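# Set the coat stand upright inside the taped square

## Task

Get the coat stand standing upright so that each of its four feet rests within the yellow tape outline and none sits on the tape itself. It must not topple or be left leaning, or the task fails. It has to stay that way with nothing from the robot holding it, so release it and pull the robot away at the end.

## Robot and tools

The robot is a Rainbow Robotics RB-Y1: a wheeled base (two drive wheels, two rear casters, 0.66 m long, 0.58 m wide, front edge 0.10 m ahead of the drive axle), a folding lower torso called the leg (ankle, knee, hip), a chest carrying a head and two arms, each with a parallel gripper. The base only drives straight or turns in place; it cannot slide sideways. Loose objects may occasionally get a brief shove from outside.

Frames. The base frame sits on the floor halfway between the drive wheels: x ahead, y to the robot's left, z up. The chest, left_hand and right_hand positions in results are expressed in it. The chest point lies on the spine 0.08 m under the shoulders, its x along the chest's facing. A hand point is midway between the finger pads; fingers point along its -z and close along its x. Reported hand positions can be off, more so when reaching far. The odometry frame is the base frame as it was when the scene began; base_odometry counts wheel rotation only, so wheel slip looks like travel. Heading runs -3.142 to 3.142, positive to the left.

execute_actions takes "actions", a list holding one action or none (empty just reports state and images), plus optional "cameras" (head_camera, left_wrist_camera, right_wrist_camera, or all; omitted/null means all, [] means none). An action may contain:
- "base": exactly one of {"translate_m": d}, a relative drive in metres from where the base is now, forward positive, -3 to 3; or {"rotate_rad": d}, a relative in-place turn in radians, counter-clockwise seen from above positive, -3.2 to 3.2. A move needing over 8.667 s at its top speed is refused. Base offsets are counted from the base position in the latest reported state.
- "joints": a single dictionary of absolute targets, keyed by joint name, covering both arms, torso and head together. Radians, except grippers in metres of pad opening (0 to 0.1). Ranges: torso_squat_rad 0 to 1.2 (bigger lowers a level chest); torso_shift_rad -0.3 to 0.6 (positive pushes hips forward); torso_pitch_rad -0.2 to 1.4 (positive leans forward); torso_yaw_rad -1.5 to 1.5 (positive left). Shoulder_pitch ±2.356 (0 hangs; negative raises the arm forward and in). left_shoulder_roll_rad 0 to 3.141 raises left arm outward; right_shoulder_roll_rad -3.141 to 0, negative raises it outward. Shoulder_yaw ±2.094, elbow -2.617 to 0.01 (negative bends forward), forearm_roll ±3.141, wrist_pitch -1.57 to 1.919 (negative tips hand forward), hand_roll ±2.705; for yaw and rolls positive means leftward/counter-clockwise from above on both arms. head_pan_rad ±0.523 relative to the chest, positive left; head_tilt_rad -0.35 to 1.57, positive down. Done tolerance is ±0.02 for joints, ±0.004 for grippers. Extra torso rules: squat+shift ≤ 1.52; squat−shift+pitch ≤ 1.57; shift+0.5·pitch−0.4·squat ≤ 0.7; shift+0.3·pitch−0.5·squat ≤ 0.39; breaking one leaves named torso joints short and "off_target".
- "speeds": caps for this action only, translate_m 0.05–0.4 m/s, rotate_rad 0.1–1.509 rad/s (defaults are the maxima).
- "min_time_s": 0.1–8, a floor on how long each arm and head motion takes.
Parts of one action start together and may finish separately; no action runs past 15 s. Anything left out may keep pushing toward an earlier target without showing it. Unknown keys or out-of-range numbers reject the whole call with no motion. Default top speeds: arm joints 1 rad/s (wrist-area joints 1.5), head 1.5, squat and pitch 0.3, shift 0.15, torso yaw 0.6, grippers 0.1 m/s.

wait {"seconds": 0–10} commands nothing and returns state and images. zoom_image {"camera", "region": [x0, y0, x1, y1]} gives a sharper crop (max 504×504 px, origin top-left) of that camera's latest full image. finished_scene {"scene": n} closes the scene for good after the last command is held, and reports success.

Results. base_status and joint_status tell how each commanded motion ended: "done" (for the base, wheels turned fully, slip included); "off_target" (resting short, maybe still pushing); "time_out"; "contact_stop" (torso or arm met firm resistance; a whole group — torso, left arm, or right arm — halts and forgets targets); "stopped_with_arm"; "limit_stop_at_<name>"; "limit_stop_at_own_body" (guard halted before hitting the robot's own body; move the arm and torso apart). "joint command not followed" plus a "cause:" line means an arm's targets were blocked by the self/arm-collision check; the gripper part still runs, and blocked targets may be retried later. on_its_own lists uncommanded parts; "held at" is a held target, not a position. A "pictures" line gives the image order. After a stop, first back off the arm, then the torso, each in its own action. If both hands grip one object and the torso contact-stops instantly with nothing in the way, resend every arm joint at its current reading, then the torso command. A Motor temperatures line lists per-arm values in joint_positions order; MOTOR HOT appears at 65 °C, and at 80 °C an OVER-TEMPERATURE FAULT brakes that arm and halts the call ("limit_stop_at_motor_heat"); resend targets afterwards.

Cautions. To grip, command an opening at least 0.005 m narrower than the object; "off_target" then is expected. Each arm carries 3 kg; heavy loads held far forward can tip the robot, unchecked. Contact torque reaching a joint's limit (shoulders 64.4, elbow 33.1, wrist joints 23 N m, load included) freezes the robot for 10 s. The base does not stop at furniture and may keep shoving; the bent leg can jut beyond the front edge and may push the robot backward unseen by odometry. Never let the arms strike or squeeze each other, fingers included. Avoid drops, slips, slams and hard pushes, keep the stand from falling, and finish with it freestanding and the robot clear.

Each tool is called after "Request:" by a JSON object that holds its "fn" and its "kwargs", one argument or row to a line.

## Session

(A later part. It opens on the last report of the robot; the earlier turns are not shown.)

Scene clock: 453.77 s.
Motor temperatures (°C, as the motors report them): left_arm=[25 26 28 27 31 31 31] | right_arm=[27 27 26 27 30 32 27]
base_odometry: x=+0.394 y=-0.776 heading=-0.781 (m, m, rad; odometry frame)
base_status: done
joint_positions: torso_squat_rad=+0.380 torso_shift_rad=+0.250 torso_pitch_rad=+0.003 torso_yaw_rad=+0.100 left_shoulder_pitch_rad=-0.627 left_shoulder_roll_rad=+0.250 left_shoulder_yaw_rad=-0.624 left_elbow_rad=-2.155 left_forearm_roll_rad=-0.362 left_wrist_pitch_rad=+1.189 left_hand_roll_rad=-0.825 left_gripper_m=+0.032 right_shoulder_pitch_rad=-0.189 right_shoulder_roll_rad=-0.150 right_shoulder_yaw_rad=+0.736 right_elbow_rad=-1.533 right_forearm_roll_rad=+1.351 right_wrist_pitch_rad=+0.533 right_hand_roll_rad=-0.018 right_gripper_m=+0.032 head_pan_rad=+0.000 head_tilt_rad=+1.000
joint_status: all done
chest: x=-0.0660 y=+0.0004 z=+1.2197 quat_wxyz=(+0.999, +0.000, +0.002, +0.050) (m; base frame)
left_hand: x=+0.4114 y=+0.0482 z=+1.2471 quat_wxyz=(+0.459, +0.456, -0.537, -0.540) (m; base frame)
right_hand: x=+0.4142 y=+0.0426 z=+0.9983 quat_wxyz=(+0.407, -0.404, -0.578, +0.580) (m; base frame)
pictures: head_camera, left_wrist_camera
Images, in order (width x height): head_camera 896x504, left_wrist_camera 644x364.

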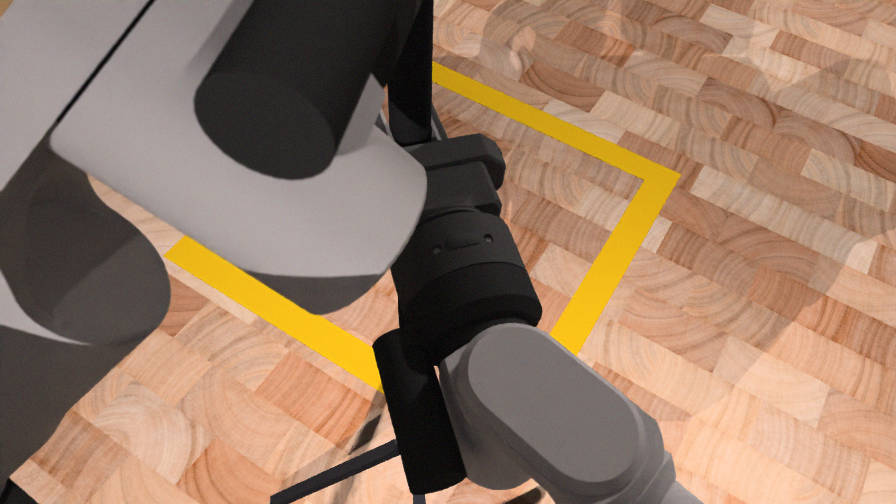

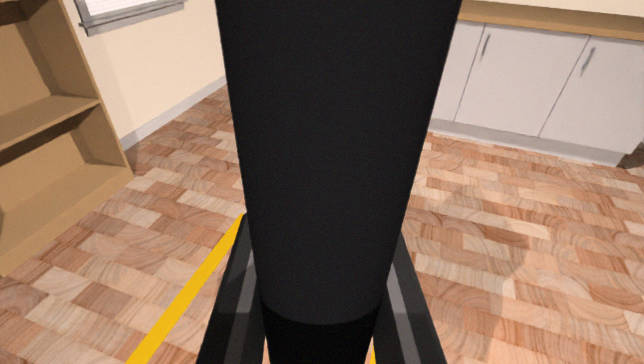

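Request:
{"fn": "execute_actions", "kwargs": {
  "actions": [
    {"base": {"translate_m": 0.70}, "joints": {"torso_yaw_rad": 0.15, "head_tilt_rad": 1.15}}
  ]
}}

Scene clock: 462.40 s.
Motor temperatures (°C, as the motors report them): left_arm=[25 26 28 27 31 31 31] | right_arm=[27 27 26 27 30 32 27]
base_odometry: x=+0.892 y=-1.268 heading=-0.780 (m, m, rad; odometry frame)
base_status: done
joint_positions: torso_squat_rad=+0.380 torso_shift_rad=+0.250 torso_pitch_rad=+0.003 torso_yaw_rad=+0.150 left_shoulder_pitch_rad=-0.627 left_shoulder_roll_rad=+0.250 left_shoulder_yaw_rad=-0.624 left_elbow_rad=-2.155 left_forearm_roll_rad=-0.362 left_wrist_pitch_rad=+1.190 left_hand_roll_rad=-0.825 left_gripper_m=+0.032 right_shoulder_pitch_rad=-0.189 right_shoulder_roll_rad=-0.150 right_shoulder_yaw_rad=+0.736 right_elbow_rad=-1.533 right_forearm_roll_rad=+1.351 right_wrist_pitch_rad=+0.533 right_hand_roll_rad=-0.018 right_gripper_m=+0.032 head_pan_rad=+0.000 head_tilt_rad=+1.150
joint_status: all done
chest: x=-0.0660 y=+0.0004 z=+1.2197 quat_wxyz=(+0.997, +0.000, +0.002, +0.075) (m; base frame)
left_hand: x=+0.4084 y=+0.0720 z=+1.2471 quat_wxyz=(+0.473, +0.470, -0.526, -0.529) (m; base frame)
right_hand: x=+0.4114 y=+0.0666 z=+0.9983 quat_wxyz=(+0.392, -0.390, -0.588, +0.590) (m; base frame)
pictures: head_camera, left_wrist_camera, right_wrist_camera
Images, in order (width x height): head_camera 896x504, left_wrist_camera 644x364, right_wrist_camera 644x364.

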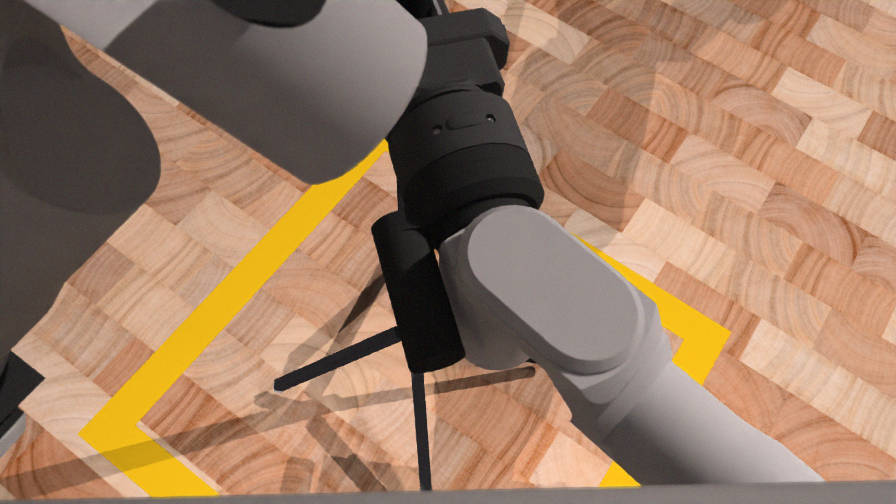

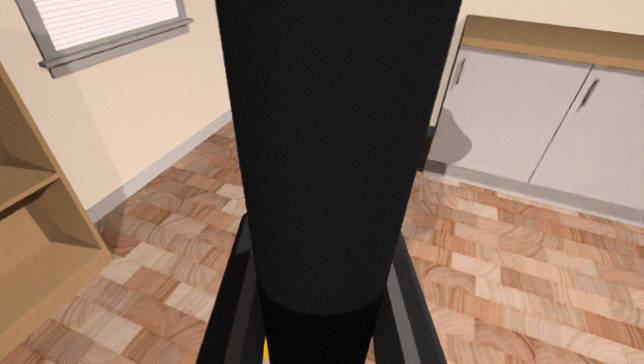

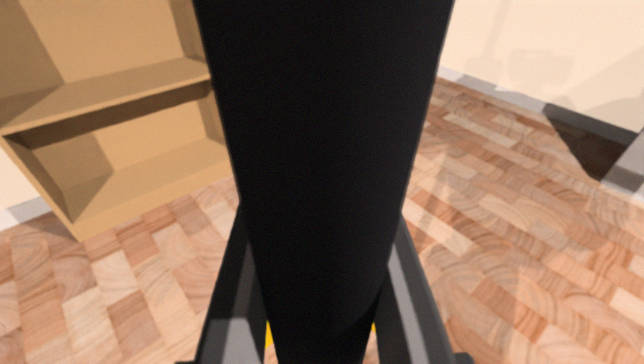

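Request:
{"fn": "execute_actions", "kwargs": {
  "actions": [
    {"joints": {"torso_squat_rad": 0.55}}
  ],
  "cameras": ["head_camera"]
}}

Scene clock: 468.10 s.
Motor temperatures (°C, as the motors report them): left_arm=[25 26 28 28 31 31 31] | right_arm=[27 27 26 28 30 32 27]
base_odometry: x=+0.892 y=-1.268 heading=-0.780 (m, m, rad; odometry frame)
base_status: not commanded
joint_positions: torso_squat_rad=+0.550 torso_shift_rad=+0.250 torso_pitch_rad=+0.001 torso_yaw_rad=+0.150 left_shoulder_pitch_rad=-0.629 left_shoulder_roll_rad=+0.250 left_shoulder_yaw_rad=-0.623 left_elbow_rad=-2.156 left_forearm_roll_rad=-0.363 left_wrist_pitch_rad=+1.189 left_hand_roll_rad=-0.825 left_gripper_m=+0.032 right_shoulder_pitch_rad=-0.190 right_shoulder_roll_rad=-0.150 right_shoulder_yaw_rad=+0.736 right_elbow_rad=-1.535 right_forearm_roll_rad=+1.351 right_wrist_pitch_rad=+0.533 right_hand_roll_rad=-0.018 right_gripper_m=+0.032 head_pan_rad=+0.000 head_tilt_rad=+1.150
joint_status: all done
chest: x=-0.0800 y=+0.0003 z=+1.1682 quat_wxyz=(+0.997, +0.000, +0.001, +0.075) (m; base frame)
left_hand: x=+0.3942 y=+0.0719 z=+1.1979 quat_wxyz=(+0.471, +0.471, -0.527, -0.527) (m; base frame)
right_hand: x=+0.3979 y=+0.0669 z=+0.9491 quat_wxyz=(+0.391, -0.391, -0.590, +0.589) (m; base frame)
pictures: head_camera
Images, in order (width x height): head_camera 896x504.

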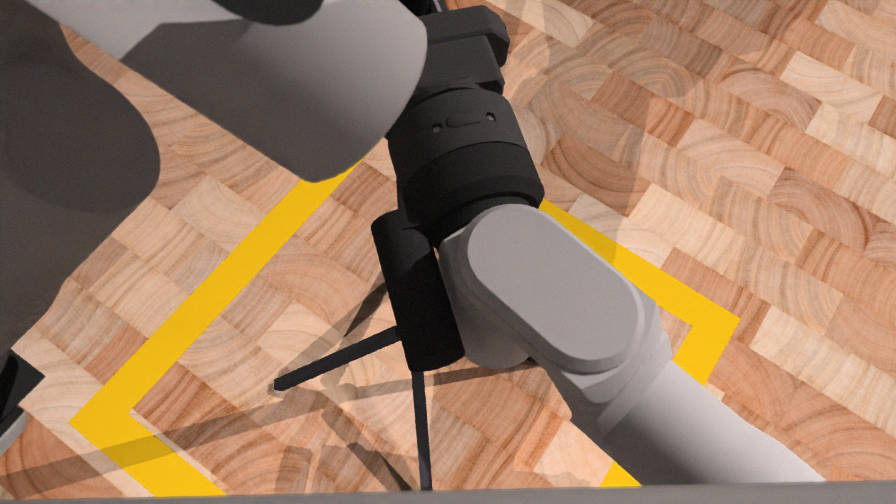

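Request:
{"fn": "execute_actions", "kwargs": {
  "actions": [
    {"joints": {"left_gripper_m": 0.1, "right_gripper_m": 0.1}}
  ],
  "cameras": ["left_wrist_camera", "right_wrist_camera"]
}}

Scene clock: 475.10 s.
Motor temperatures (°C, as the motors report them): left_arm=[25 26 28 27 31 31 31] | right_arm=[27 27 26 27 30 32 27]
base_odometry: x=+0.892 y=-1.268 heading=-0.780 (m, m, rad; odometry frame)
base_status: not commanded
joint_positions: torso_squat_rad=+0.550 torso_shift_rad=+0.250 torso_pitch_rad=+0.002 torso_yaw_rad=+0.150 left_shoulder_pitch_rad=-0.629 left_shoulder_roll_rad=+0.250 left_shoulder_yaw_rad=-0.623 left_elbow_rad=-2.156 left_forearm_roll_rad=-0.363 left_wrist_pitch_rad=+1.189 left_hand_roll_rad=-0.825 left_gripper_m=+0.100 right_shoulder_pitch_rad=-0.190 right_shoulder_roll_rad=-0.150 right_shoulder_yaw_rad=+0.735 right_elbow_rad=-1.535 right_forearm_roll_rad=+1.351 right_wrist_pitch_rad=+0.533 right_hand_roll_rad=-0.018 right_gripper_m=+0.100 head_pan_rad=+0.000 head_tilt_rad=+1.150
joint_status: all done
chest: x=-0.0798 y=+0.0003 z=+1.1681 quat_wxyz=(+0.997, +0.000, +0.001, +0.075) (m; base frame)
left_hand: x=+0.3944 y=+0.0718 z=+1.1976 quat_wxyz=(+0.472, +0.471, -0.527, -0.527) (m; base frame)
right_hand: x=+0.3981 y=+0.0667 z=+0.9486 quat_wxyz=(+0.392, -0.390, -0.590, +0.589) (m; base frame)
pictures: left_wrist_camera, right_wrist_camera
Images, in order (width x height): left_wrist_camera 644x364, right_wrist_camera 644x364.

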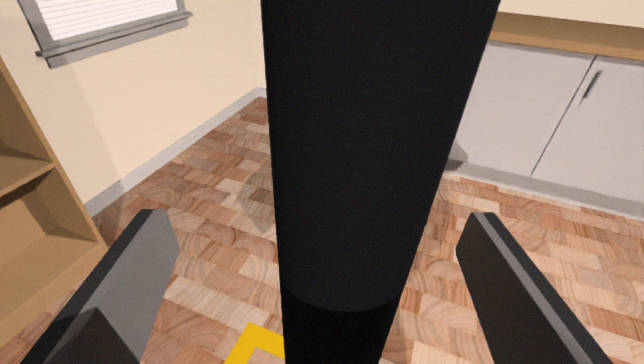

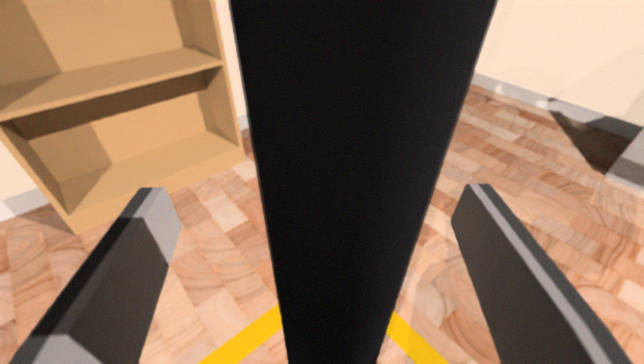

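Request:
{"fn": "execute_actions", "kwargs": {
  "actions": [
    {"base": {"translate_m": -0.5}, "joints": {"torso_yaw_rad": 0.12, "head_tilt_rad": 0.95}}
  ]
}}

Scene clock: 484.30 s.
Motor temperatures (°C, as the motors report them): left_arm=[25 26 28 27 31 31 31] | right_arm=[27 27 26 27 30 32 27]
base_odometry: x=+0.536 y=-0.916 heading=-0.779 (m, m, rad; odometry frame)
base_status: done
joint_positions: torso_squat_rad=+0.550 torso_shift_rad=+0.250 torso_pitch_rad=+0.002 torso_yaw_rad=+0.120 left_shoulder_pitch_rad=-0.628 left_shoulder_roll_rad=+0.250 left_shoulder_yaw_rad=-0.623 left_elbow_rad=-2.156 left_forearm_roll_rad=-0.363 left_wrist_pitch_rad=+1.189 left_hand_roll_rad=-0.825 left_gripper_m=+0.100 right_shoulder_pitch_rad=-0.190 right_shoulder_roll_rad=-0.150 right_shoulder_yaw_rad=+0.735 right_elbow_rad=-1.534 right_forearm_roll_rad=+1.351 right_wrist_pitch_rad=+0.533 right_hand_roll_rad=-0.018 right_gripper_m=+0.100 head_pan_rad=+0.000 head_tilt_rad=+0.950
joint_status: all done
chest: x=-0.0798 y=+0.0003 z=+1.1681 quat_wxyz=(+0.998, +0.000, +0.001, +0.060) (m; base frame)
left_hand: x=+0.3963 y=+0.0577 z=+1.1974 quat_wxyz=(+0.464, +0.463, -0.534, -0.534) (m; base frame)
right_hand: x=+0.3999 y=+0.0523 z=+0.9485 quat_wxyz=(+0.400, -0.399, -0.584, +0.583) (m; base frame)
pictures: head_camera, left_wrist_camera, right_wrist_camera
Images, in order (width x height): head_camera 896x504, left_wrist_camera 644x364, right_wrist_camera 644x364.

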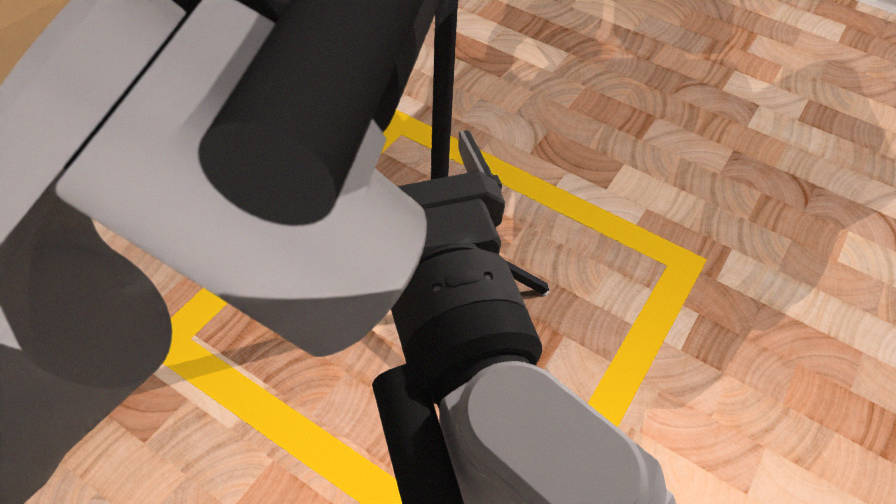

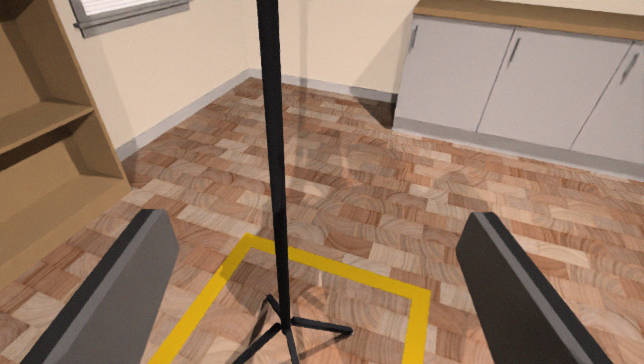

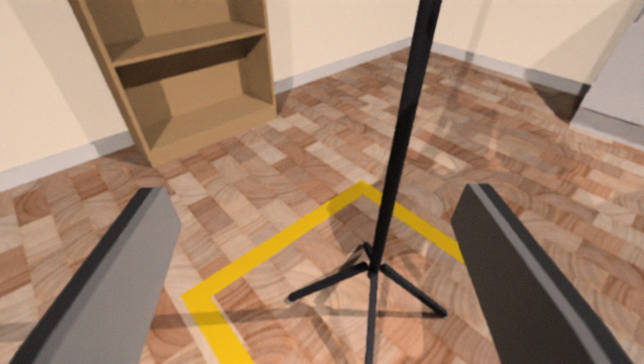

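The stand is upright and well centred inside the tape, and the robot is clear of it.

Request:
{"fn": "finished_scene", "kwargs": {
  "scene": 1
}}

The scene is finished: the task was done.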